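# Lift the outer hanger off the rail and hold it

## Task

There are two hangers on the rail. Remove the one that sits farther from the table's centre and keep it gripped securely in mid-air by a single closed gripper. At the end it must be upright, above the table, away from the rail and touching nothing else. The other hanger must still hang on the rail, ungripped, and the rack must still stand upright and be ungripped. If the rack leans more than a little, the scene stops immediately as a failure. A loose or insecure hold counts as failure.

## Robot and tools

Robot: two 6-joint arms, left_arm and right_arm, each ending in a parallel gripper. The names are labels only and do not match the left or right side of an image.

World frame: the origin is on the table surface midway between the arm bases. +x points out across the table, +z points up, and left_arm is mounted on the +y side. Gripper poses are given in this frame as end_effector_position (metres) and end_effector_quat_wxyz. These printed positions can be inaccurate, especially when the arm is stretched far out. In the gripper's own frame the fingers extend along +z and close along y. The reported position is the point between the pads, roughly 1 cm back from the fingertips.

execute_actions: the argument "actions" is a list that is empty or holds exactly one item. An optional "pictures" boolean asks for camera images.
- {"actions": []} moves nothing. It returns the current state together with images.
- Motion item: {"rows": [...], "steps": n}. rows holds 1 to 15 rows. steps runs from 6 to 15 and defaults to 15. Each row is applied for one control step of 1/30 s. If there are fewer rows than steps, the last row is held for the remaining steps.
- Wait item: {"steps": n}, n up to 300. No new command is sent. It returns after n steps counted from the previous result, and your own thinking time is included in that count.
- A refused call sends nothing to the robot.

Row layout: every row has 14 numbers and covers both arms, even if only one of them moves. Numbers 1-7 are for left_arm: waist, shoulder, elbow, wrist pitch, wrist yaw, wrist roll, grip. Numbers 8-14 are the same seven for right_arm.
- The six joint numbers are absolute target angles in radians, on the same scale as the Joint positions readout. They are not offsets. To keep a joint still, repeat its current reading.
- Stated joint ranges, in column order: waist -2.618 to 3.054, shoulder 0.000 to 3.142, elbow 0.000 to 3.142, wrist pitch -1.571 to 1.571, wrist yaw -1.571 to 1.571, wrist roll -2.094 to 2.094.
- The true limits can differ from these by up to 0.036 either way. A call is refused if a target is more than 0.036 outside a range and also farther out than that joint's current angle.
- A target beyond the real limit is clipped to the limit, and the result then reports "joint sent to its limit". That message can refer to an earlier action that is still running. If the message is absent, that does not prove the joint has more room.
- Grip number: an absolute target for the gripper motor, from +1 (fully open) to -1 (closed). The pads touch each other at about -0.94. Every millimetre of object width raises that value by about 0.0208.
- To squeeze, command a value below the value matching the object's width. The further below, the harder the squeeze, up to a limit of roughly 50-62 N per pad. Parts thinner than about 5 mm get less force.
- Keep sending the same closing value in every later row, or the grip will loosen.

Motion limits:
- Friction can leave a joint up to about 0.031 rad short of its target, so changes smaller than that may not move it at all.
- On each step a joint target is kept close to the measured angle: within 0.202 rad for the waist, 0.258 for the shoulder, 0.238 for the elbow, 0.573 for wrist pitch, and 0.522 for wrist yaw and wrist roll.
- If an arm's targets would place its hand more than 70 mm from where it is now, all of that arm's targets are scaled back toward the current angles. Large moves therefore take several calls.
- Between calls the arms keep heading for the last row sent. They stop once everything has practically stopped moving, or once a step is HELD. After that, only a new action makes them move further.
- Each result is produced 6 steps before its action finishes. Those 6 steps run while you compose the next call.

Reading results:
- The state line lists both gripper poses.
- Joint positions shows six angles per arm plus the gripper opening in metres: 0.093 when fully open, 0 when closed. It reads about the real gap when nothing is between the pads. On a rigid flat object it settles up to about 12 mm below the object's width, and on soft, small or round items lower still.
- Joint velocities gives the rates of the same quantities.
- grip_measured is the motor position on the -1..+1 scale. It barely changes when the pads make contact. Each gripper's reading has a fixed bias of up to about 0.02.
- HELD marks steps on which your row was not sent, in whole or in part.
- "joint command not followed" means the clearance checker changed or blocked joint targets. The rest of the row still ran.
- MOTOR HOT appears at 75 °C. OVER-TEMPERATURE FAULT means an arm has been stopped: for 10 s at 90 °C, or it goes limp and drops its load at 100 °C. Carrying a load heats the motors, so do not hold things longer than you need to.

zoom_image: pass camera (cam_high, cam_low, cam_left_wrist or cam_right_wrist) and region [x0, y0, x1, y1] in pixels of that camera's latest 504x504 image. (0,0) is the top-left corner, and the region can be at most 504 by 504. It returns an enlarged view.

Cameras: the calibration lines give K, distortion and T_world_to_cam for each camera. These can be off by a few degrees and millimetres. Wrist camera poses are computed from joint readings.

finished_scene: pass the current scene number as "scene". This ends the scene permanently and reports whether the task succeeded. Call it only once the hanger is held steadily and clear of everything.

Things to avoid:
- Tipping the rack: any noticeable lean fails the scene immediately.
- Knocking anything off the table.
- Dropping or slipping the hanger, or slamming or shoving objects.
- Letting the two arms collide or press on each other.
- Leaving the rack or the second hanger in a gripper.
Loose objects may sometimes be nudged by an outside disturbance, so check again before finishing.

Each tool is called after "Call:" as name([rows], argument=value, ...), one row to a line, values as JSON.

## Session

Call:
execute_actions(actions=[])

Scene clock: 0.00 s of 4000.00 s.
left_arm: end_effector_position=(+0.3542, +0.2188, +0.4042) grip_measured=+0.994 end_effector_quat_wxyz=(+0.711, +0.004, +0.703, -0.009) | right_arm: end_effector_position=(+0.3263, -0.3370, +0.3945) grip_measured=+1.000 end_effector_quat_wxyz=(+0.699, +0.055, +0.710, -0.063)
Joint positions: left_arm=[ 0.001  1.043  1.043  0.011 -0.005 -0.008  0.093] | right_arm=[ 0.003  1.062  1.038  0.009  0.014 -0.012  0.093]
Joint velocities: left_arm=[-0.007 -0.002 -0.007  0.007 -0.095 -0.007  0.   ] | right_arm=[ 0.002 -0.032 -0.022 -0.022 -0.095  0.037  0.   ]

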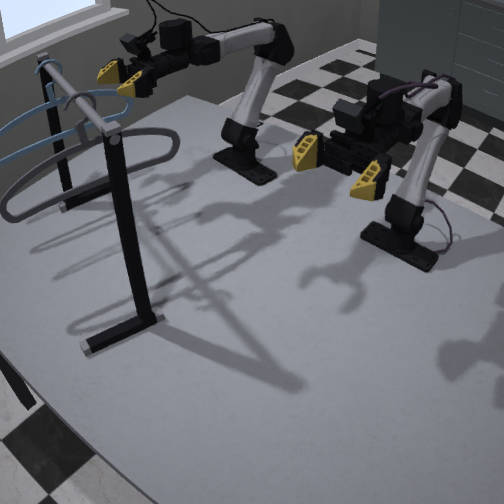

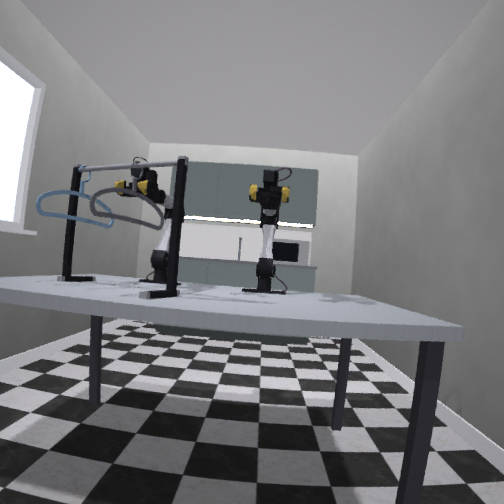

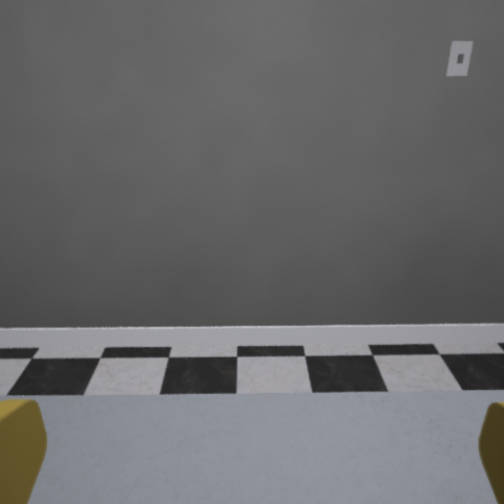

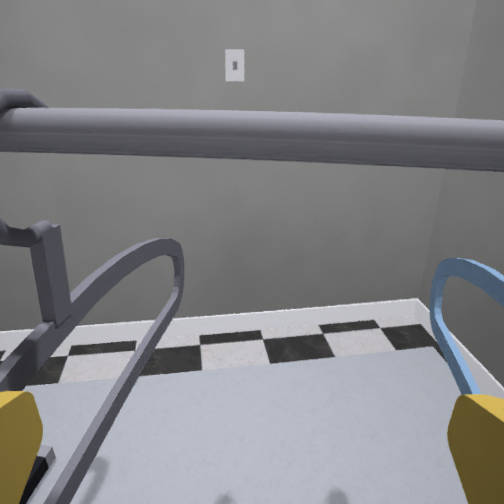

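Call:
execute_actions([
  {"rows": [[0.001,1.043,1.043,0.011,-0.005,-0.008,1, 0.003,1.07,1.07,-0.1,0,-0.03,1],[0.001,1.043,1.043,0.011,-0.005,-0.008,1, 0.003,1.08,1.12,-0.2,-0.02,-0.05,1],[0.001,1.043,1.043,0.011,-0.005,-0.008,1, 0.003,1.09,1.17,-0.3,-0.04,-0.07,1],[0.001,1.043,1.043,0.011,-0.005,-0.008,1, 0.003,1.10,1.22,-0.4,-0.06,-0.09,1],[0.001,1.043,1.043,0.011,-0.005,-0.008,1, 0.003,1.11,1.27,-0.5,-0.08,-0.11,1],[0.001,1.043,1.043,0.011,-0.005,-0.008,1, -0.02,1.12,1.32,-0.6,-0.10,-0.13,1],[0.001,1.043,1.043,0.011,-0.005,-0.008,1, -0.05,1.13,1.37,-0.7,-0.12,-0.15,1],[0.001,1.043,1.043,0.011,-0.005,-0.008,1, -0.08,1.14,1.42,-0.78,-0.14,-0.17,1],[0.001,1.043,1.043,0.011,-0.005,-0.008,1, -0.11,1.15,1.47,-0.86,-0.16,-0.19,1],[0.001,1.043,1.043,0.011,-0.005,-0.008,1, -0.14,1.16,1.52,-0.93,-0.18,-0.21,1],[0.001,1.043,1.043,0.011,-0.005,-0.008,1, -0.17,1.17,1.57,-1.0,-0.20,-0.23,1],[0.001,1.043,1.043,0.011,-0.005,-0.008,1, -0.20,1.18,1.62,-1.06,-0.22,-0.25,1],[0.001,1.043,1.043,0.011,-0.005,-0.008,1, -0.23,1.19,1.67,-1.11,-0.24,-0.26,1],[0.001,1.043,1.043,0.011,-0.005,-0.008,1, -0.26,1.20,1.72,-1.15,-0.26,-0.26,1],[0.001,1.043,1.043,0.011,-0.005,-0.008,1, -0.29,1.20,1.755,-1.165,-0.28,-0.26,1]], "steps": 15},
])

Call:
execute_actions([
  {"rows": [[0.001,1.043,1.043,0.011,-0.005,-0.008,1, -0.33,1.20,1.755,-1.165,-0.30,-0.26,1],[0.001,1.043,1.043,0.011,-0.005,-0.008,1, -0.37,1.20,1.755,-1.165,-0.32,-0.26,1],[0.001,1.043,1.043,0.011,-0.005,-0.008,1, -0.41,1.20,1.755,-1.165,-0.34,-0.26,1],[0.001,1.043,1.043,0.011,-0.005,-0.008,1, -0.45,1.20,1.755,-1.165,-0.36,-0.26,1],[0.001,1.043,1.043,0.011,-0.005,-0.008,1, -0.50,1.20,1.755,-1.165,-0.38,-0.26,1],[0.001,1.043,1.043,0.011,-0.005,-0.008,1, -0.55,1.20,1.755,-1.165,-0.40,-0.26,1],[0.001,1.043,1.043,0.011,-0.005,-0.008,1, -0.60,1.20,1.755,-1.165,-0.42,-0.27,1],[0.001,1.043,1.043,0.011,-0.005,-0.008,1, -0.65,1.20,1.755,-1.165,-0.45,-0.28,1],[0.001,1.043,1.043,0.011,-0.005,-0.008,1, -0.70,1.20,1.755,-1.165,-0.48,-0.30,1],[0.001,1.043,1.043,0.011,-0.005,-0.008,1, -0.74,1.20,1.755,-1.165,-0.51,-0.32,1]], "steps": 15},
])

Call:
execute_actions([
  {"steps": 22},
], pictures=true)

Call:
zoom_image(camera="cam_high", region=[0, 20, 160, 180])

Scene clock: 1.73 s of 4000.00 s.
left_arm: end_effector_position=(+0.3542, +0.2188, +0.4042) grip_measured=+0.994 end_effector_quat_wxyz=(+0.711, +0.004, +0.703, -0.009) | right_arm: end_effector_position=(+0.3075, -0.3372, +0.4057) grip_measured=+1.000 end_effector_quat_wxyz=(+0.603, +0.012, +0.795, -0.062)
Joint positions: left_arm=[ 0.001  1.043  1.043  0.011 -0.005 -0.008  0.093] | right_arm=[-0.054  1.122  1.371 -0.518 -0.089 -0.113  0.093]
Joint velocities: left_arm=[-0.017  0.017 -0.002  0.022 -0.007  0.022 -0.   ] | right_arm=[-0.794  0.198  1.438 -2.176 -0.462 -0.462  0.   ]
Steps of this call (steps 1 to 43: nothing new was sent; steps 44 to 52: the first 9 steps of this action). Readings (joint positions):
44: left_arm=[0.001 1.043 1.043 0.011 -0.005 -0.008] | right_arm=[0.003 1.062 1.041 -0.002 0.013 -0.014]
45: left_arm=[0.001 1.043 1.043 0.011 -0.005 -0.008] | right_arm=[0.003 1.063 1.055 -0.039 0.009 -0.019]
47: left_arm=[0.001 1.043 1.043 0.011 -0.005 -0.008] | right_arm=[0.003 1.076 1.119 -0.152 -0.008 -0.037]
51: left_arm=[0.001 1.043 1.043 0.011 -0.005 -0.008] | right_arm=[-0.028 1.114 1.319 -0.441 -0.072 -0.096]
52: the state above

Scene clock: 2.23 s of 4000.00 s.
left_arm: end_effector_position=(+0.3542, +0.2188, +0.4042) grip_measured=+0.994 end_effector_quat_wxyz=(+0.711, +0.004, +0.703, -0.009) | right_arm: end_effector_position=(+0.2041, -0.4359, +0.4167) grip_measured=+1.000 end_effector_quat_wxyz=(+0.496, +0.130, +0.854, -0.092)
Joint positions: left_arm=[ 0.001  1.043  1.043  0.011 -0.005 -0.008  0.093] | right_arm=[-0.615  1.184  1.741 -1.113 -0.378 -0.259  0.093]
Joint velocities: left_arm=[ 0.007  0.012 -0.007  0.037  0.007  0.051 -0.   ] | right_arm=[-1.404  0.032 -0.002 -0.242 -0.623 -0.212  0.   ]
Steps of this call (steps 1 to 6: the last 6 steps of your previous action; steps 7 to 15: the first 9 steps of this action). Readings (joint positions):
7: left_arm=[0.001 1.043 1.043 0.011 -0.005 -0.008] | right_arm=[-0.269 1.180 1.701 -0.966 -0.214 -0.217]
8: left_arm=[0.001 1.043 1.043 0.011 -0.005 -0.008] | right_arm=[-0.304 1.180 1.721 -0.996 -0.234 -0.225]
10: left_arm=[0.001 1.043 1.043 0.011 -0.005 -0.008] | right_arm=[-0.381 1.180 1.740 -1.042 -0.275 -0.235]
14: left_arm=[0.001 1.043 1.043 0.011 -0.005 -0.008] | right_arm=[-0.565 1.183 1.741 -1.104 -0.356 -0.251]
15: the state above

Scene clock: 2.97 s of 4000.00 s.
left_arm: end_effector_position=(+0.3542, +0.2188, +0.4042) grip_measured=+0.994 end_effector_quat_wxyz=(+0.711, +0.004, +0.703, -0.009) | right_arm: end_effector_position=(+0.1919, -0.4436, +0.4149) grip_measured=+1.000 end_effector_quat_wxyz=(+0.500, +0.130, +0.853, -0.076)
Joint positions: left_arm=[ 0.001  1.043  1.043  0.011 -0.005 -0.008  0.093] | right_arm=[-0.731  1.186  1.741 -1.145 -0.503 -0.312  0.093]
Joint velocities: left_arm=[ 0.012  0.002  0.002  0.037 -0.022 -0.066 -0.   ] | right_arm=[ 0.017 -0.022  0.002  0.022  0.022 -0.051  0.   ]
Kept back: nothing.
Steps of this call (steps 1 to 6: the last 6 steps of your previous action; steps 7 to 22: the robot went on to your last target). Readings (joint positions):
1: left_arm=[0.001 1.043 1.043 0.011 -0.005 -0.008] | right_arm=[-0.664 1.185 1.741 -1.120 -0.401 -0.269]
2: left_arm=[0.001 1.043 1.043 0.011 -0.005 -0.008] | right_arm=[-0.700 1.186 1.741 -1.125 -0.418 -0.277]
4: left_arm=[0.001 1.043 1.043 0.011 -0.005 -0.008] | right_arm=[-0.728 1.186 1.741 -1.132 -0.443 -0.289]
8: left_arm=[0.001 1.043 1.043 0.011 -0.005 -0.008] | right_arm=[-0.731 1.186 1.741 -1.140 -0.479 -0.303]
22: the state above
camera_calibration (this result's frames):
cam_right_wrist: T_world_to_cam=[[-0.297785, -0.954585, 0.00955382, -0.37249], [-0.778065, 0.236896, -0.581803, 0.534871], [0.553117, -0.180686, -0.813274, 0.235208], [0, 0, 0, 1]] pos_world=[0.175145, -0.439784, 0.506037]

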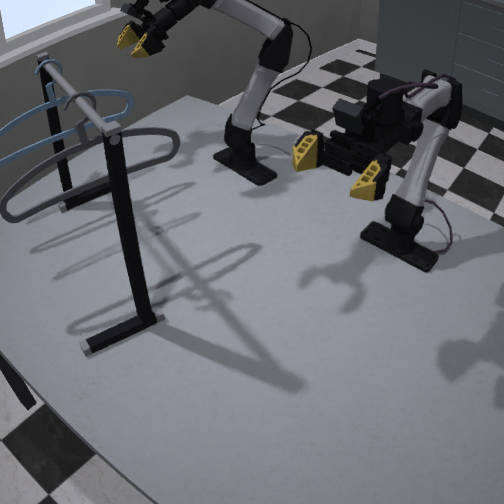

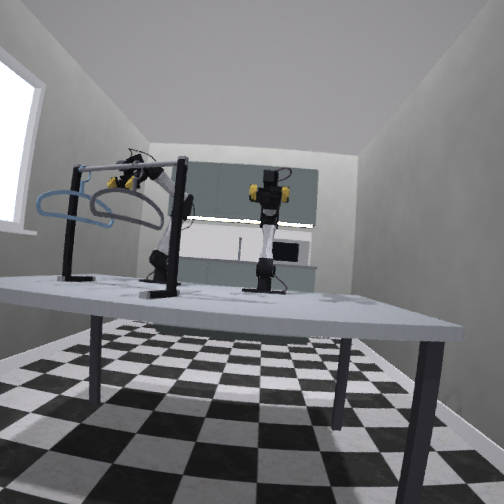

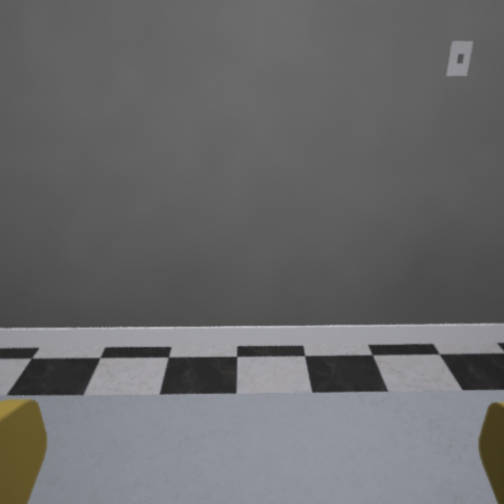

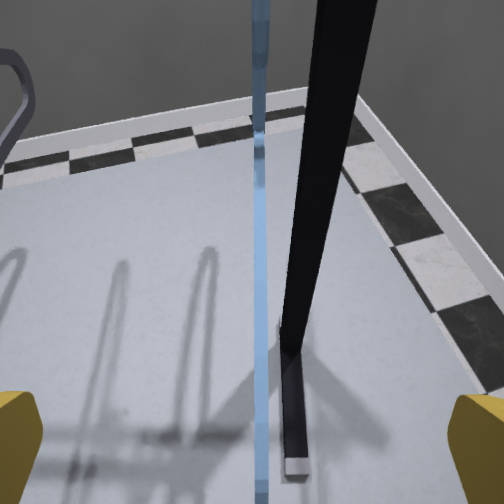

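Region (0, 20, 160, 180) of cam_high's 504x504 image, scaled by 3.150, with more detail than that image has.

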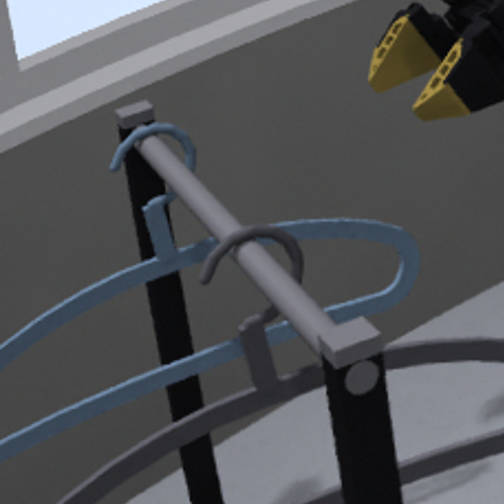

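Call:
execute_actions([
  {"rows": [[0.001,1.043,1.043,0.011,-0.005,-0.008,1, -0.71,1.21,1.71,-1.11,-0.485,-0.30,0.9],[0.001,1.043,1.043,0.011,-0.005,-0.008,1, -0.69,1.23,1.69,-1.075,-0.465,-0.29,0.8],[0.001,1.043,1.043,0.011,-0.005,-0.008,1, -0.67,1.25,1.67,-1.04,-0.445,-0.28,0.7],[0.001,1.043,1.043,0.011,-0.005,-0.008,1, -0.65,1.27,1.655,-1.005,-0.425,-0.27,0.6],[0.001,1.043,1.043,0.011,-0.005,-0.008,1, -0.63,1.29,1.64,-0.97,-0.405,-0.26,0.5],[0.001,1.043,1.043,0.011,-0.005,-0.008,1, -0.61,1.31,1.62,-0.935,-0.385,-0.25,0.4],[0.001,1.043,1.043,0.011,-0.005,-0.008,1, -0.59,1.33,1.60,-0.90,-0.365,-0.24,0.3],[0.001,1.043,1.043,0.011,-0.005,-0.008,1, -0.57,1.35,1.585,-0.865,-0.345,-0.23,0.2],[0.001,1.043,1.043,0.011,-0.005,-0.008,1, -0.55,1.37,1.57,-0.83,-0.325,-0.22,0.1],[0.001,1.043,1.043,0.011,-0.005,-0.008,1, -0.53,1.385,1.55,-0.795,-0.305,-0.21,0.1],[0.001,1.043,1.043,0.011,-0.005,-0.008,1, -0.51,1.40,1.535,-0.765,-0.29,-0.20,0.1],[0.001,1.043,1.043,0.011,-0.005,-0.008,1, -0.497,1.405,1.52,-0.745,-0.287,-0.195,0.1]], "steps": 15},
])

Call:
execute_actions([
  {"steps": 24},
], pictures=true)

Scene clock: 4.23 s of 4000.00 s.
left_arm: end_effector_position=(+0.3542, +0.2188, +0.4042) grip_measured=+0.994 end_effector_quat_wxyz=(+0.711, +0.004, +0.703, -0.009) | right_arm: end_effector_position=(+0.2530, -0.4657, +0.3727) grip_measured=+0.148 end_effector_quat_wxyz=(+0.481, +0.119, +0.866, -0.062)
Joint positions: left_arm=[ 0.001  1.043  1.043  0.011 -0.005 -0.008  0.093] | right_arm=[-0.591  1.306  1.636 -0.945 -0.406 -0.263  0.052]
Joint velocities: left_arm=[-0.012  0.012  0.012 -0.037 -0.007 -0.081 -0.001] | right_arm=[ 0.54   0.799 -0.589  0.901  0.549  0.212 -0.094]
Steps of this call (steps 1 to 15: the robot went on to your last target; steps 16 to 29: nothing new was sent; steps 30 to 38: the first 9 steps of this action). Readings (joint positions):
30: left_arm=[0.001 1.043 1.043 0.011 -0.005 -0.008] | right_arm=[-0.729 1.186 1.741 -1.141 -0.502 -0.312]
31: left_arm=[0.001 1.043 1.043 0.011 -0.005 -0.008] | right_arm=[-0.720 1.188 1.738 -1.130 -0.496 -0.309]
33: left_arm=[0.001 1.043 1.043 0.011 -0.005 -0.008] | right_arm=[-0.688 1.200 1.722 -1.088 -0.479 -0.300]
37: left_arm=[0.001 1.043 1.043 0.011 -0.005 -0.008] | right_arm=[-0.611 1.279 1.657 -0.975 -0.424 -0.271]
38: the state above

Scene clock: 5.03 s of 4000.00 s.
left_arm: end_effector_position=(+0.3542, +0.2188, +0.4042) grip_measured=+0.994 end_effector_quat_wxyz=(+0.711, +0.004, +0.703, -0.009) | right_arm: end_effector_position=(+0.3016, -0.4861, +0.3250) grip_measured=+0.103 end_effector_quat_wxyz=(+0.464, +0.134, +0.873, -0.069)
Joint positions: left_arm=[ 0.001  1.043  1.043  0.011 -0.005 -0.008  0.093] | right_arm=[-0.503  1.414  1.533 -0.745 -0.296 -0.203  0.05 ]
Joint velocities: left_arm=[-0.007 -0.022  0.002 -0.066  0.022  0.022 -0.001] | right_arm=[-0.007 -0.002  0.017 -0.066  0.051  0.007  0.   ]
Kept back: nothing.
Steps of this call (steps 1 to 6: the last 6 steps of your previous action; steps 7 to 24: the robot went on to your last target). Readings (joint positions):
1: left_arm=[0.001 1.043 1.043 0.011 -0.005 -0.008] | right_arm=[-0.572 1.333 1.616 -0.913 -0.387 -0.254]
2: left_arm=[0.001 1.043 1.043 0.011 -0.005 -0.008] | right_arm=[-0.552 1.358 1.594 -0.883 -0.369 -0.245]
4: left_arm=[0.001 1.043 1.043 0.011 -0.005 -0.008] | right_arm=[-0.519 1.398 1.557 -0.834 -0.342 -0.230]
8: left_arm=[0.001 1.043 1.043 0.011 -0.005 -0.008] | right_arm=[-0.503 1.420 1.533 -0.795 -0.314 -0.214]
24: the state above
camera_calibration (this result's frames):
cam_right_wrist: T_world_to_cam=[[-0.29681, -0.954922, 0.00527767, -0.378513], [-0.822339, 0.252783, -0.509764, 0.575652], [0.485451, -0.155643, -0.860298, 0.14156], [0, 0, 0, 1]] pos_world=[0.292314, -0.484932, 0.417228]

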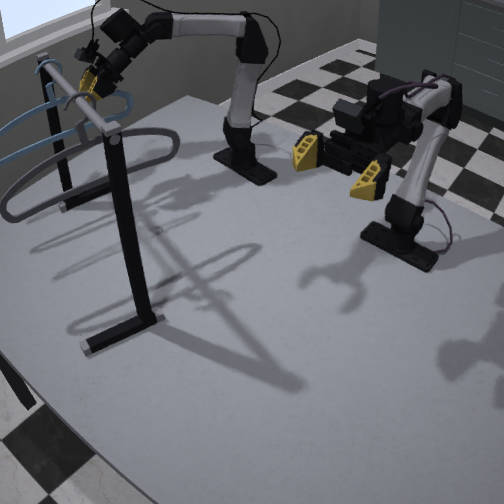

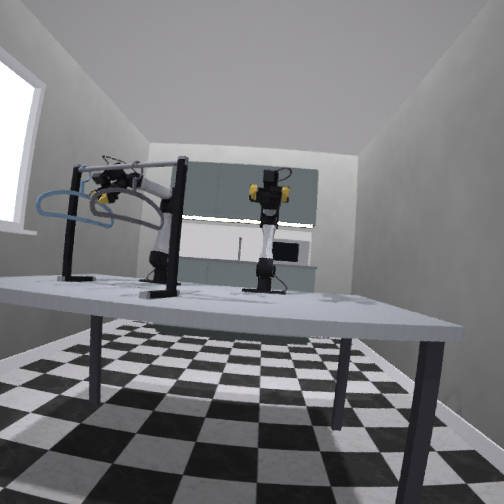

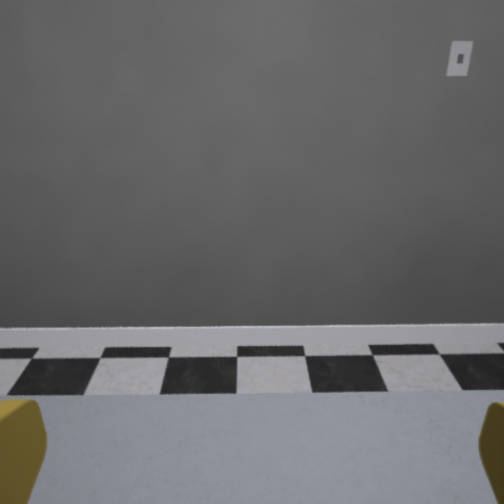

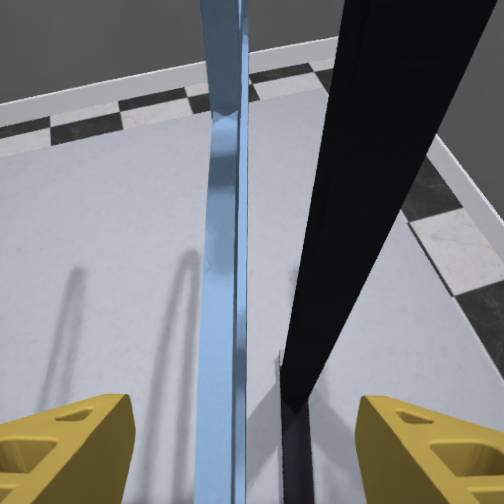

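Call:
execute_actions([
  {"rows": [[0.001,1.043,1.043,0.011,-0.005,-0.008,1, -0.487,1.40,1.50,-0.73,-0.285,-0.195,0.0],[0.001,1.043,1.043,0.011,-0.005,-0.008,1, -0.477,1.395,1.48,-0.715,-0.285,-0.195,-0.1],[0.001,1.043,1.043,0.011,-0.005,-0.008,1, -0.477,1.39,1.46,-0.70,-0.285,-0.195,-0.2],[0.001,1.043,1.043,0.011,-0.005,-0.008,1, -0.477,1.385,1.44,-0.685,-0.285,-0.195,-0.3],[0.001,1.043,1.043,0.011,-0.005,-0.008,1, -0.477,1.38,1.42,-0.675,-0.285,-0.195,-0.4]], "steps": 15},
])

Call:
execute_actions([
  {"steps": 16},
], pictures=true)

Scene clock: 7.43 s of 4000.00 s.
left_arm: end_effector_position=(+0.3542, +0.2188, +0.4042) grip_measured=+0.994 end_effector_quat_wxyz=(+0.711, +0.004, +0.703, -0.009) | right_arm: end_effector_position=(+0.3033, -0.4788, +0.3087) grip_measured=-0.397 end_effector_quat_wxyz=(+0.461, +0.128, +0.876, -0.064)
Joint positions: left_arm=[ 0.001  1.043  1.043  0.011 -0.005 -0.008  0.093] | right_arm=[-0.485  1.39   1.45  -0.692 -0.293 -0.202  0.026]
Joint velocities: left_arm=[-0.007  0.017 -0.002  0.066 -0.037 -0.037 -0.   ] | right_arm=[-0.022  0.002 -0.11  -0.037 -0.022  0.066 -0.001]
Steps of this call (steps 1 to 15: the robot went on to your last target; steps 16 to 63: nothing new was sent; steps 64 to 72: the first 9 steps of this action). Readings (joint positions):
64: left_arm=[0.001 1.043 1.043 0.011 -0.005 -0.008] | right_arm=[-0.502 1.414 1.533 -0.743 -0.295 -0.202]
65: left_arm=[0.001 1.043 1.043 0.011 -0.005 -0.008] | right_arm=[-0.499 1.413 1.529 -0.735 -0.294 -0.202]
67: left_arm=[0.001 1.043 1.043 0.011 -0.005 -0.008] | right_arm=[-0.490 1.403 1.504 -0.714 -0.293 -0.202]
71: left_arm=[0.001 1.043 1.043 0.011 -0.005 -0.008] | right_arm=[-0.485 1.390 1.454 -0.694 -0.293 -0.202]
72: the state above

Scene clock: 7.97 s of 4000.00 s.
left_arm: end_effector_position=(+0.3542, +0.2188, +0.4042) grip_measured=+0.994 end_effector_quat_wxyz=(+0.711, +0.004, +0.703, -0.009) | right_arm: end_effector_position=(+0.3052, -0.4802, +0.3113) grip_measured=-0.397 end_effector_quat_wxyz=(+0.468, +0.126, +0.872, -0.068)
Joint positions: left_arm=[ 0.001  1.043  1.043  0.011 -0.005 -0.008  0.093] | right_arm=[-0.485  1.39   1.448 -0.675 -0.293 -0.202  0.026]
Joint velocities: left_arm=[ 0.002  0.012 -0.007  0.081 -0.022 -0.007  0.   ] | right_arm=[-0.002 -0.002  0.007 -0.022 -0.022 -0.022  0.   ]
Kept back: nothing.
Steps of this call (steps 1 to 6: the last 6 steps of your previous action; steps 7 to 16: the robot went on to your last target). Readings (joint positions):
1: left_arm=[0.001 1.043 1.043 0.011 -0.005 -0.008] | right_arm=[-0.485 1.390 1.449 -0.691 -0.293 -0.202]
2: left_arm=[0.001 1.043 1.043 0.011 -0.005 -0.008] | right_arm=[-0.485 1.390 1.448 -0.689 -0.293 -0.202]
4: left_arm=[0.001 1.043 1.043 0.011 -0.005 -0.008] | right_arm=[-0.485 1.390 1.448 -0.683 -0.293 -0.202]
8: left_arm=[0.001 1.043 1.043 0.011 -0.005 -0.008] | right_arm=[-0.485 1.390 1.448 -0.678 -0.293 -0.202]
16: the state above
camera_calibration (this result's frames):
cam_right_wrist: T_world_to_cam=[[-0.282416, -0.95924, 0.00997963, -0.379666], [-0.822508, 0.23678, -0.517122, 0.56476], [0.493682, -0.154252, -0.855853, 0.125685], [0, 0, 0, 1]] pos_world=[0.295248, -0.478527, 0.403407]

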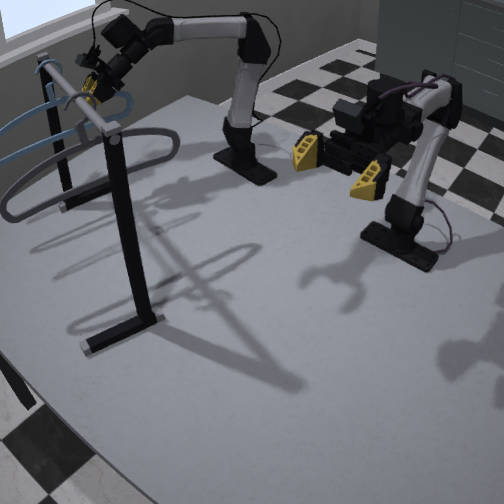

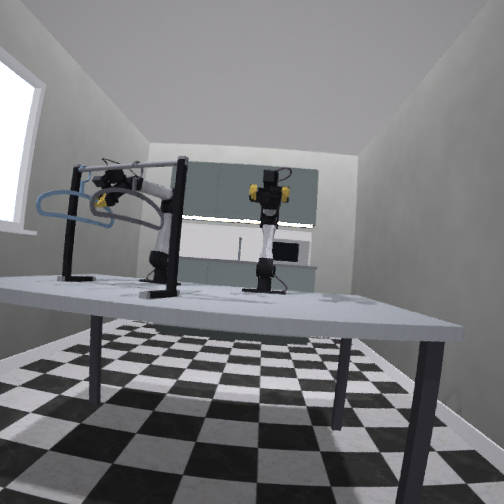

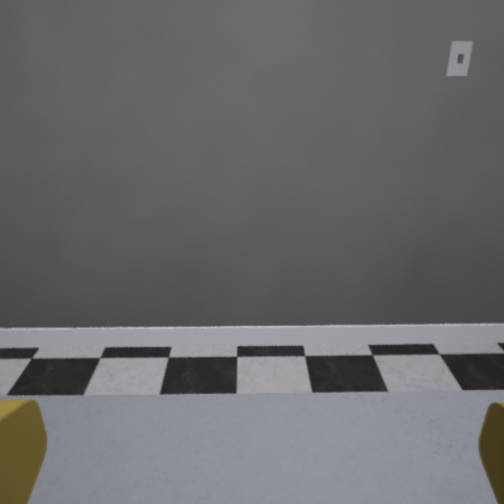

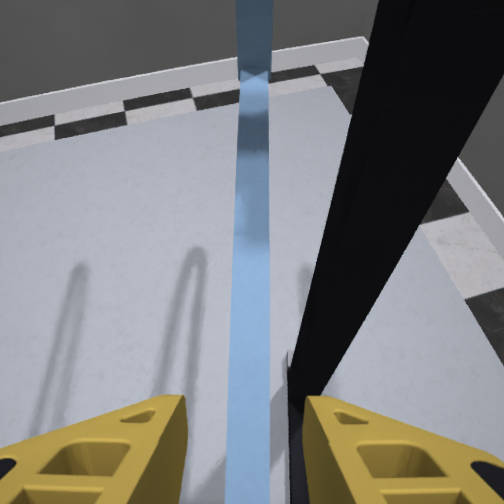

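Call:
execute_actions([
  {"rows": [[0.001,1.043,1.043,0.011,-0.005,-0.008,1, -0.48,1.385,1.43,-0.675,-0.29,-0.2,-0.55],[0.001,1.043,1.043,0.011,-0.005,-0.008,1, -0.48,1.385,1.43,-0.675,-0.29,-0.2,-0.65],[0.001,1.043,1.043,0.011,-0.005,-0.008,1, -0.48,1.385,1.43,-0.675,-0.29,-0.2,-0.72],[0.001,1.043,1.043,0.011,-0.005,-0.008,1, -0.48,1.385,1.43,-0.675,-0.29,-0.2,-0.78],[0.001,1.043,1.043,0.011,-0.005,-0.008,1, -0.48,1.385,1.43,-0.675,-0.29,-0.2,-0.85],[0.001,1.043,1.043,0.011,-0.005,-0.008,1, -0.48,1.385,1.43,-0.675,-0.29,-0.2,-0.93],[0.001,1.043,1.043,0.011,-0.005,-0.008,1, -0.48,1.385,1.43,-0.675,-0.29,-0.2,-1]], "steps": 15},
])

Call:
execute_actions([
  {"rows": [[0.001,1.043,1.043,0.011,-0.005,-0.008,1, -0.48,1.40,1.475,-0.70,-0.29,-0.2,-1],[0.001,1.043,1.043,0.011,-0.005,-0.008,1, -0.48,1.403,1.49,-0.71,-0.29,-0.2,-1],[0.001,1.043,1.043,0.011,-0.005,-0.008,1, -0.48,1.406,1.505,-0.72,-0.29,-0.2,-1],[0.001,1.043,1.043,0.011,-0.005,-0.008,1, -0.48,1.409,1.52,-0.73,-0.29,-0.2,-1],[0.001,1.043,1.043,0.011,-0.005,-0.008,1, -0.48,1.412,1.535,-0.74,-0.29,-0.2,-1],[0.001,1.043,1.043,0.011,-0.005,-0.008,1, -0.48,1.415,1.55,-0.75,-0.29,-0.2,-1],[0.001,1.043,1.043,0.011,-0.005,-0.008,1, -0.48,1.418,1.565,-0.76,-0.29,-0.2,-1],[0.001,1.043,1.043,0.011,-0.005,-0.008,1, -0.48,1.421,1.58,-0.77,-0.29,-0.2,-1],[0.001,1.043,1.043,0.011,-0.005,-0.008,1, -0.48,1.424,1.595,-0.78,-0.29,-0.2,-1],[0.001,1.043,1.043,0.011,-0.005,-0.008,1, -0.48,1.427,1.61,-0.79,-0.29,-0.2,-1],[0.001,1.043,1.043,0.011,-0.005,-0.008,1, -0.48,1.43,1.622,-0.80,-0.29,-0.2,-1]], "steps": 15},
])

Call:
execute_actions([
  {"steps": 18},
], pictures=true)

Call:
zoom_image(camera="cam_low", region=[30, 145, 150, 235])

Scene clock: 9.13 s of 4000.00 s.
left_arm: end_effector_position=(+0.3542, +0.2188, +0.4042) grip_measured=+0.994 end_effector_quat_wxyz=(+0.711, +0.004, +0.703, -0.009) | right_arm: end_effector_position=(+0.3053, -0.4803, +0.3114) grip_measured=-0.965 end_effector_quat_wxyz=(+0.468, +0.126, +0.872, -0.068)
Joint positions: left_arm=[ 0.001  1.043  1.043  0.011 -0.005 -0.008  0.093] | right_arm=[-0.485  1.39   1.448 -0.674 -0.292 -0.202  0.   ]
Joint velocities: left_arm=[ 0.002  0.002 -0.002  0.037 -0.037 -0.037 -0.   ] | right_arm=[-0.017 -0.007  0.007  0.007  0.022 -0.022  0.   ]
Steps of this call (steps 1 to 15: the robot went on to your last target; steps 16 to 26: nothing new was sent; steps 27 to 35: the first 9 steps of this action). Readings (joint positions):
27: left_arm=[0.001 1.043 1.043 0.011 -0.005 -0.008] | right_arm=[-0.485 1.390 1.448 -0.674 -0.293 -0.202]
28: left_arm=[0.001 1.043 1.043 0.011 -0.005 -0.008] | right_arm=[-0.485 1.390 1.448 -0.674 -0.293 -0.202]
30: left_arm=[0.001 1.043 1.043 0.011 -0.005 -0.008] | right_arm=[-0.485 1.390 1.448 -0.674 -0.293 -0.202]
34: left_arm=[0.001 1.043 1.043 0.011 -0.005 -0.008] | right_arm=[-0.485 1.390 1.448 -0.674 -0.292 -0.202]
35: the state above

Scene clock: 9.63 s of 4000.00 s.
left_arm: end_effector_position=(+0.3542, +0.2188, +0.4042) grip_measured=+0.994 end_effector_quat_wxyz=(+0.711, +0.004, +0.703, -0.009) | right_arm: end_effector_position=(+0.3039, -0.4793, +0.3316) grip_measured=-0.965 end_effector_quat_wxyz=(+0.469, +0.126, +0.871, -0.069)
Joint positions: left_arm=[ 0.001  1.043  1.043  0.011 -0.005 -0.008  0.093] | right_arm=[-0.485  1.406  1.542 -0.747 -0.292 -0.202  0.   ]
Joint velocities: left_arm=[-0.017  0.012  0.007 -0.037 -0.037 -0.081 -0.   ] | right_arm=[ 0.007  0.081  0.452 -0.256  0.022  0.022  0.   ]
Steps of this call (steps 1 to 6: the last 6 steps of your previous action; steps 7 to 15: the first 9 steps of this action). Readings (joint positions):
7: left_arm=[0.001 1.043 1.043 0.011 -0.005 -0.008] | right_arm=[-0.485 1.390 1.448 -0.675 -0.292 -0.202]
8: left_arm=[0.001 1.043 1.043 0.011 -0.005 -0.008] | right_arm=[-0.485 1.390 1.452 -0.678 -0.292 -0.202]
10: left_arm=[0.001 1.043 1.043 0.011 -0.005 -0.008] | right_arm=[-0.485 1.393 1.470 -0.699 -0.292 -0.202]
14: left_arm=[0.001 1.043 1.043 0.011 -0.005 -0.008] | right_arm=[-0.485 1.404 1.527 -0.739 -0.292 -0.202]
15: the state above

Scene clock: 10.23 s of 4000.00 s.
left_arm: end_effector_position=(+0.3542, +0.2188, +0.4042) grip_measured=+0.994 end_effector_quat_wxyz=(+0.711, +0.004, +0.703, -0.009) | right_arm: end_effector_position=(+0.3004, -0.4768, +0.3420) grip_measured=-0.965 end_effector_quat_wxyz=(+0.467, +0.126, +0.873, -0.068)
Joint positions: left_arm=[ 0.001  1.043  1.043  0.011 -0.005 -0.008  0.093] | right_arm=[-0.485  1.412  1.597 -0.803 -0.292 -0.202  0.   ]
Joint velocities: left_arm=[-0.002  0.002  0.007 -0.022  0.037 -0.037  0.   ] | right_arm=[-0.002  0.002 -0.007 -0.037 -0.066 -0.022  0.   ]
Kept back: nothing.
Steps of this call (steps 1 to 6: the last 6 steps of your previous action; steps 7 to 18: the robot went on to your last target). Readings (joint positions):
1: left_arm=[0.001 1.043 1.043 0.011 -0.005 -0.008] | right_arm=[-0.485 1.409 1.558 -0.757 -0.292 -0.202]
2: left_arm=[0.001 1.043 1.043 0.011 -0.005 -0.008] | right_arm=[-0.485 1.411 1.573 -0.765 -0.292 -0.202]
4: left_arm=[0.001 1.043 1.043 0.011 -0.005 -0.008] | right_arm=[-0.485 1.412 1.592 -0.774 -0.292 -0.202]
8: left_arm=[0.001 1.043 1.043 0.011 -0.005 -0.008] | right_arm=[-0.485 1.412 1.597 -0.791 -0.292 -0.202]
18: the state above
camera_calibration (this result's frames):
cam_right_wrist: T_world_to_cam=[[-0.283298, -0.958978, 0.0102035, -0.37781], [-0.822965, 0.237627, -0.516005, 0.576107], [0.492413, -0.15458, -0.856525, 0.155333], [0, 0, 0, 1]] pos_world=[0.290596, -0.475198, 0.434175]

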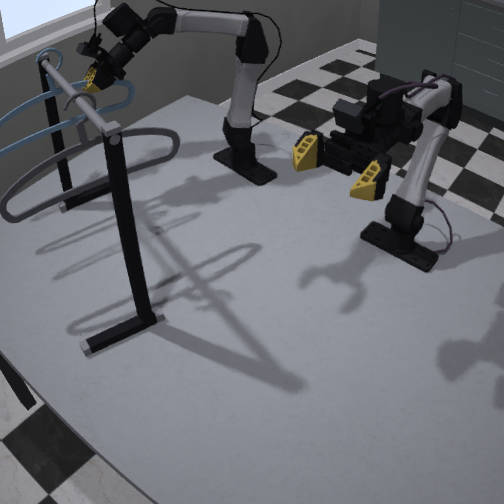

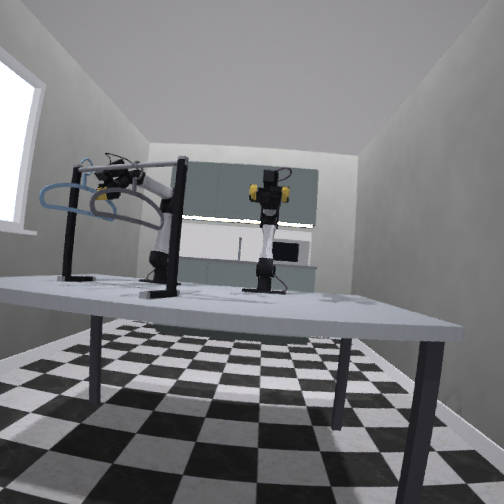

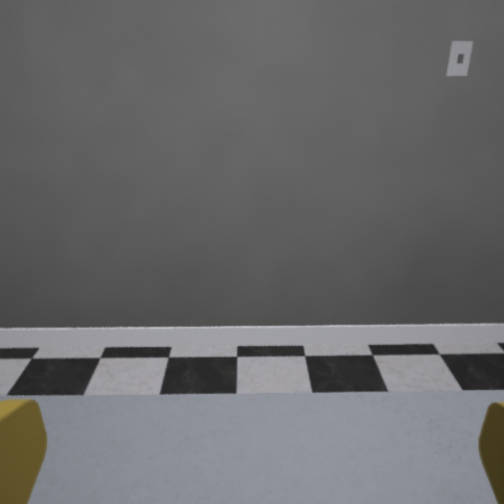

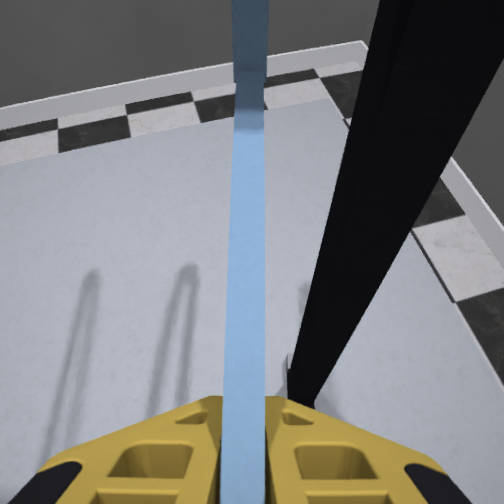

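Region (30, 145, 150, 235) of cam_low's 504x504 image, scaled by 4.200, with more detail than that image has; it fills the top 378 rows of this view, and the rest is white.

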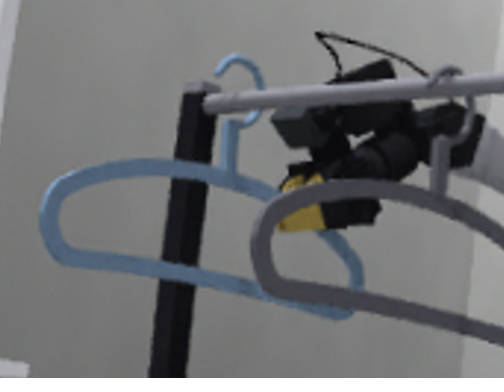

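Call:
execute_actions([
  {"rows": [[0.001,1.043,1.043,0.011,-0.005,-0.008,1, -0.48,1.39,1.577,-0.807,-0.29,-0.2,-1],[0.001,1.043,1.043,0.011,-0.005,-0.008,1, -0.48,1.373,1.567,-0.815,-0.29,-0.2,-1],[0.001,1.043,1.043,0.011,-0.005,-0.008,1, -0.48,1.355,1.556,-0.823,-0.29,-0.2,-1],[0.001,1.043,1.043,0.011,-0.005,-0.008,1, -0.48,1.338,1.546,-0.831,-0.29,-0.2,-1],[0.001,1.043,1.043,0.011,-0.005,-0.008,1, -0.48,1.32,1.535,-0.839,-0.29,-0.2,-1],[0.001,1.043,1.043,0.011,-0.005,-0.008,1, -0.48,1.303,1.525,-0.847,-0.29,-0.2,-1],[0.001,1.043,1.043,0.011,-0.005,-0.008,1, -0.48,1.285,1.514,-0.855,-0.29,-0.2,-1],[0.001,1.043,1.043,0.011,-0.005,-0.008,1, -0.48,1.268,1.504,-0.863,-0.29,-0.2,-1],[0.001,1.043,1.043,0.011,-0.005,-0.008,1, -0.48,1.25,1.493,-0.871,-0.29,-0.2,-1],[0.001,1.043,1.043,0.011,-0.005,-0.008,1, -0.48,1.233,1.483,-0.879,-0.29,-0.2,-1],[0.001,1.043,1.043,0.011,-0.005,-0.008,1, -0.48,1.215,1.472,-0.887,-0.29,-0.2,-1],[0.001,1.043,1.043,0.011,-0.005,-0.008,1, -0.48,1.198,1.462,-0.895,-0.29,-0.2,-1],[0.001,1.043,1.043,0.011,-0.005,-0.008,1, -0.48,1.18,1.451,-0.903,-0.29,-0.2,-1],[0.001,1.043,1.043,0.011,-0.005,-0.008,1, -0.48,1.163,1.44,-0.911,-0.29,-0.2,-1],[0.001,1.043,1.043,0.011,-0.005,-0.008,1, -0.48,1.145,1.43,-0.92,-0.29,-0.2,-1]], "steps": 15},
])

Call:
execute_actions([
  {"steps": 16},
], pictures=true)

Scene clock: 12.30 s of 4000.00 s.
left_arm: end_effector_position=(+0.3542, +0.2188, +0.4042) grip_measured=+0.994 end_effector_quat_wxyz=(+0.711, +0.004, +0.703, -0.009) | right_arm: end_effector_position=(+0.2734, -0.4567, +0.3477) grip_measured=-0.965 end_effector_quat_wxyz=(+0.469, +0.126, +0.871, -0.069)
Joint positions: left_arm=[ 0.001  1.043  1.043  0.011 -0.005 -0.008  0.093] | right_arm=[-0.485  1.299  1.533 -0.846 -0.291 -0.202  0.   ]
Joint velocities: left_arm=[-0.007  0.017 -0.002 -0.022 -0.007  0.007  0.   ] | right_arm=[ 0.002 -0.593 -0.266 -0.256 -0.007 -0.007  0.   ]
Steps of this call (steps 1 to 15: the robot went on to your last target; steps 16 to 53: nothing new was sent; steps 54 to 62: the first 9 steps of this action). Readings (joint positions):
54: left_arm=[0.001 1.043 1.043 0.011 -0.005 -0.008] | right_arm=[-0.485 1.412 1.597 -0.805 -0.292 -0.202]
55: left_arm=[0.001 1.043 1.043 0.011 -0.005 -0.008] | right_arm=[-0.485 1.410 1.597 -0.807 -0.292 -0.202]
57: left_arm=[0.001 1.043 1.043 0.011 -0.005 -0.008] | right_arm=[-0.485 1.392 1.584 -0.811 -0.291 -0.202]
61: left_arm=[0.001 1.043 1.043 0.011 -0.005 -0.008] | right_arm=[-0.485 1.320 1.542 -0.839 -0.291 -0.202]
62: the state above

Scene clock: 12.83 s of 4000.00 s.
left_arm: end_effector_position=(+0.3542, +0.2188, +0.4042) grip_measured=+0.994 end_effector_quat_wxyz=(+0.711, +0.004, +0.703, -0.009) | right_arm: end_effector_position=(+0.2369, -0.4295, +0.3506) grip_measured=-0.965 end_effector_quat_wxyz=(+0.468, +0.126, +0.872, -0.069)
Joint positions: left_arm=[ 0.001  1.043  1.043  0.011 -0.005 -0.008  0.093] | right_arm=[-0.485  1.153  1.46  -0.921 -0.291 -0.202  0.   ]
Joint velocities: left_arm=[-0.007  0.007 -0.007 -0.037 -0.051 -0.051 -0.   ] | right_arm=[ 0.002  0.007  0.007 -0.066 -0.007 -0.051  0.   ]
Kept back: nothing.
Steps of this call (steps 1 to 6: the last 6 steps of your previous action; steps 7 to 16: the robot went on to your last target). Readings (joint positions):
1: left_arm=[0.001 1.043 1.043 0.011 -0.005 -0.008] | right_arm=[-0.485 1.279 1.524 -0.853 -0.291 -0.202]
2: left_arm=[0.001 1.043 1.043 0.011 -0.005 -0.008] | right_arm=[-0.485 1.259 1.515 -0.860 -0.291 -0.202]
4: left_arm=[0.001 1.043 1.043 0.011 -0.005 -0.008] | right_arm=[-0.485 1.221 1.496 -0.873 -0.291 -0.202]
8: left_arm=[0.001 1.043 1.043 0.011 -0.005 -0.008] | right_arm=[-0.485 1.161 1.463 -0.905 -0.291 -0.202]
16: the state above
camera_calibration (this result's frames):
cam_right_wrist: T_world_to_cam=[[-0.283628, -0.958863, 0.011732, -0.350897], [-0.821378, 0.236611, -0.518993, 0.517214], [0.494867, -0.156838, -0.854698, 0.199056], [0, 0, 0, 1]] pos_world=[0.226797, -0.427621, 0.44268]

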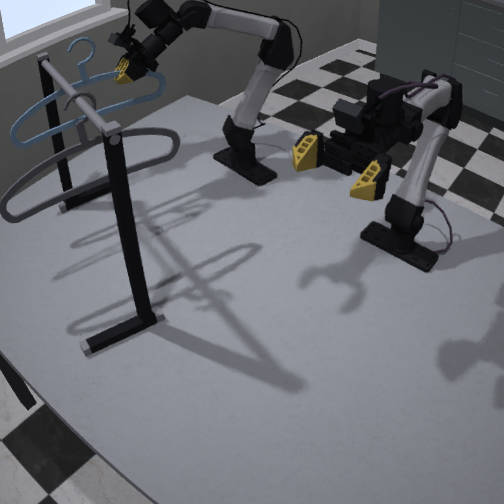

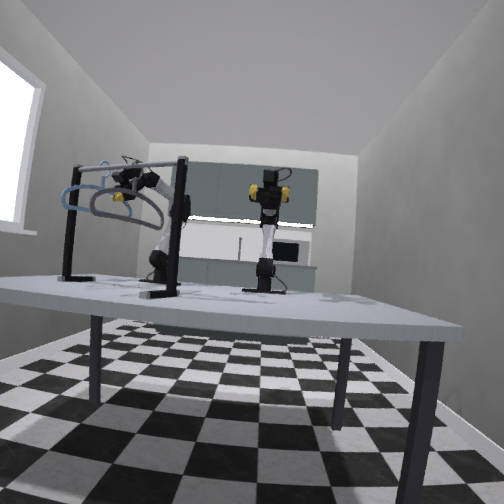

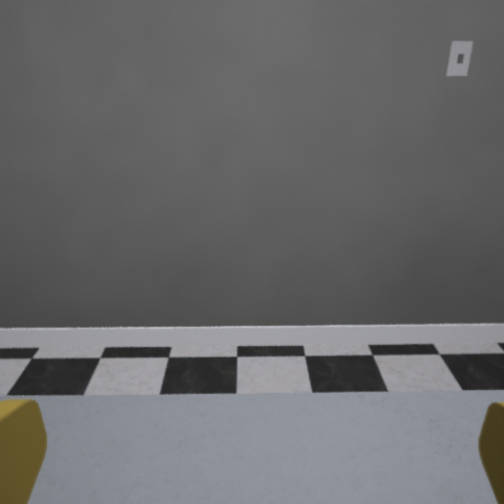

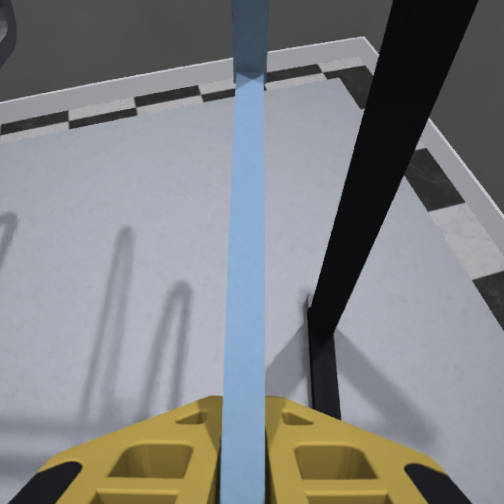

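Call:
execute_actions([
  {"rows": [[0.001,1.043,1.043,0.011,-0.005,-0.008,1, -0.48,1.12,1.425,-0.97,-0.29,-0.2,-1],[0.001,1.043,1.043,0.011,-0.005,-0.008,1, -0.48,1.08,1.42,-1.015,-0.29,-0.2,-1],[0.001,1.043,1.043,0.011,-0.005,-0.008,1, -0.48,1.04,1.415,-1.055,-0.29,-0.2,-1],[0.001,1.043,1.043,0.011,-0.005,-0.008,1, -0.48,1.00,1.41,-1.095,-0.29,-0.2,-1],[0.001,1.043,1.043,0.011,-0.005,-0.008,1, -0.48,0.96,1.405,-1.13,-0.29,-0.2,-1],[0.001,1.043,1.043,0.011,-0.005,-0.008,1, -0.48,0.92,1.40,-1.165,-0.29,-0.2,-1],[0.001,1.043,1.043,0.011,-0.005,-0.008,1, -0.48,0.88,1.395,-1.20,-0.29,-0.2,-1],[0.001,1.043,1.043,0.011,-0.005,-0.008,1, -0.48,0.84,1.39,-1.235,-0.29,-0.2,-1],[0.001,1.043,1.043,0.011,-0.005,-0.008,1, -0.48,0.80,1.385,-1.27,-0.29,-0.2,-1],[0.001,1.043,1.043,0.011,-0.005,-0.008,1, -0.48,0.76,1.38,-1.305,-0.29,-0.2,-1],[0.001,1.043,1.043,0.011,-0.005,-0.008,1, -0.48,0.72,1.375,-1.34,-0.29,-0.2,-1],[0.001,1.043,1.043,0.011,-0.005,-0.008,1, -0.48,0.68,1.37,-1.375,-0.29,-0.2,-1],[0.001,1.043,1.043,0.011,-0.005,-0.008,1, -0.48,0.64,1.365,-1.405,-0.29,-0.2,-1],[0.001,1.043,1.043,0.011,-0.005,-0.008,1, -0.48,0.60,1.36,-1.425,-0.29,-0.2,-1],[0.001,1.043,1.043,0.011,-0.005,-0.008,1, -0.48,0.56,1.355,-1.432,-0.29,-0.2,-1]], "steps": 15},
])

Call:
execute_actions([
  {"steps": 28},
], pictures=true)

Scene clock: 13.80 s of 4000.00 s.
left_arm: end_effector_position=(+0.3542, +0.2188, +0.4042) grip_measured=+0.994 end_effector_quat_wxyz=(+0.711, +0.004, +0.703, -0.009) | right_arm: end_effector_position=(+0.1629, -0.3747, +0.3574) grip_measured=-0.965 end_effector_quat_wxyz=(+0.468, +0.127, +0.872, -0.070)
Joint positions: left_arm=[ 0.001  1.043  1.043  0.011 -0.005 -0.008  0.093] | right_arm=[-0.485  0.891  1.415 -1.139 -0.289 -0.202  0.   ]
Joint velocities: left_arm=[-0.002  0.007 -0.002  0.022  0.022 -0.037  0.   ] | right_arm=[-0.002 -1.341  0.002 -0.828 -0.051  0.051  0.   ]
Steps of this call (steps 1 to 15: the robot went on to your last target; steps 16 to 20: nothing new was sent; steps 21 to 29: the first 9 steps of this action). Readings (joint positions):
21: left_arm=[0.001 1.043 1.043 0.011 -0.005 -0.008] | right_arm=[-0.485 1.152 1.460 -0.928 -0.291 -0.202]
22: left_arm=[0.001 1.043 1.043 0.011 -0.005 -0.008] | right_arm=[-0.485 1.144 1.456 -0.937 -0.291 -0.202]
24: left_arm=[0.001 1.043 1.043 0.011 -0.005 -0.008] | right_arm=[-0.485 1.101 1.437 -0.980 -0.290 -0.202]
28: left_arm=[0.001 1.043 1.043 0.011 -0.005 -0.008] | right_arm=[-0.485 0.938 1.415 -1.108 -0.289 -0.202]
29: the state above

Scene clock: 14.73 s of 4000.00 s.
left_arm: end_effector_position=(+0.3542, +0.2188, +0.4042) grip_measured=+0.994 end_effector_quat_wxyz=(+0.711, +0.004, +0.703, -0.009) | right_arm: end_effector_position=(+0.0678, -0.3037, +0.3384) grip_measured=-0.965 end_effector_quat_wxyz=(+0.471, +0.126, +0.870, -0.071)
Joint positions: left_arm=[ 0.001  1.043  1.043  0.011 -0.005 -0.008  0.093] | right_arm=[-0.485  0.551  1.379 -1.436 -0.289 -0.202  0.   ]
Joint velocities: left_arm=[ 0.007 -0.002 -0.017 -0.007 -0.066  0.037  0.001] | right_arm=[-0.007 -0.012  0.022 -0.007 -0.007 -0.022  0.   ]
Kept back: nothing.
Steps of this call (steps 1 to 6: the last 6 steps of your previous action; steps 7 to 28: the robot went on to your last target). Readings (joint positions):
1: left_arm=[0.001 1.043 1.043 0.011 -0.005 -0.008] | right_arm=[-0.485 0.844 1.415 -1.169 -0.289 -0.202]
2: left_arm=[0.001 1.043 1.043 0.011 -0.005 -0.008] | right_arm=[-0.485 0.798 1.415 -1.199 -0.289 -0.202]
4: left_arm=[0.001 1.043 1.043 0.011 -0.005 -0.008] | right_arm=[-0.485 0.711 1.413 -1.263 -0.289 -0.202]
8: left_arm=[0.001 1.043 1.043 0.011 -0.005 -0.008] | right_arm=[-0.485 0.571 1.394 -1.372 -0.289 -0.202]
28: the state above
camera_calibration (this result's frames):
cam_right_wrist: T_world_to_cam=[[-0.285485, -0.958263, 0.0152034, -0.278993], [-0.818635, 0.235577, -0.523775, 0.343395], [0.498332, -0.161976, -0.851721, 0.289269], [0, 0, 0, 1]] pos_world=[0.0573147, -0.30139, 0.43048]

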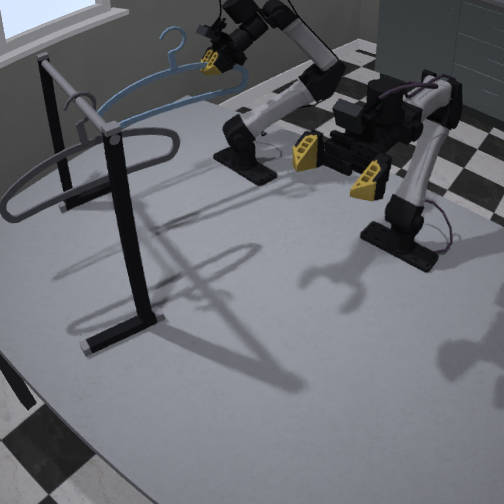

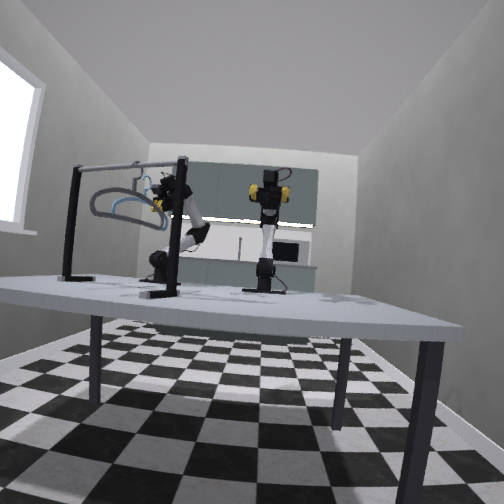

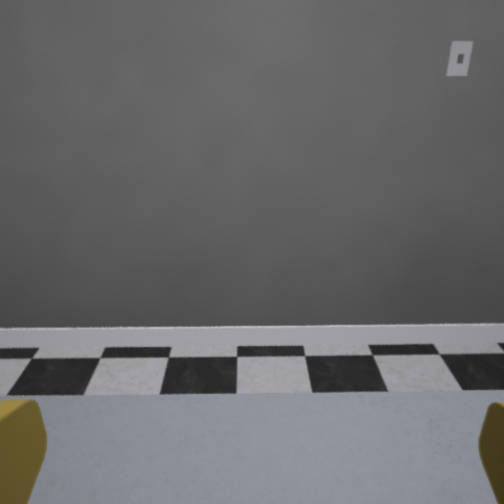

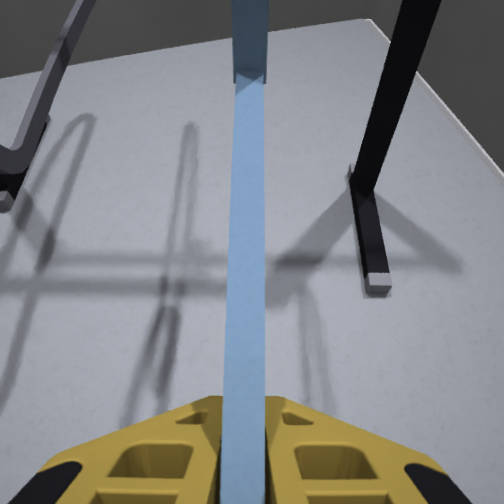

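Call:
finished_scene(scene=2)

The scene is finished: the task was done.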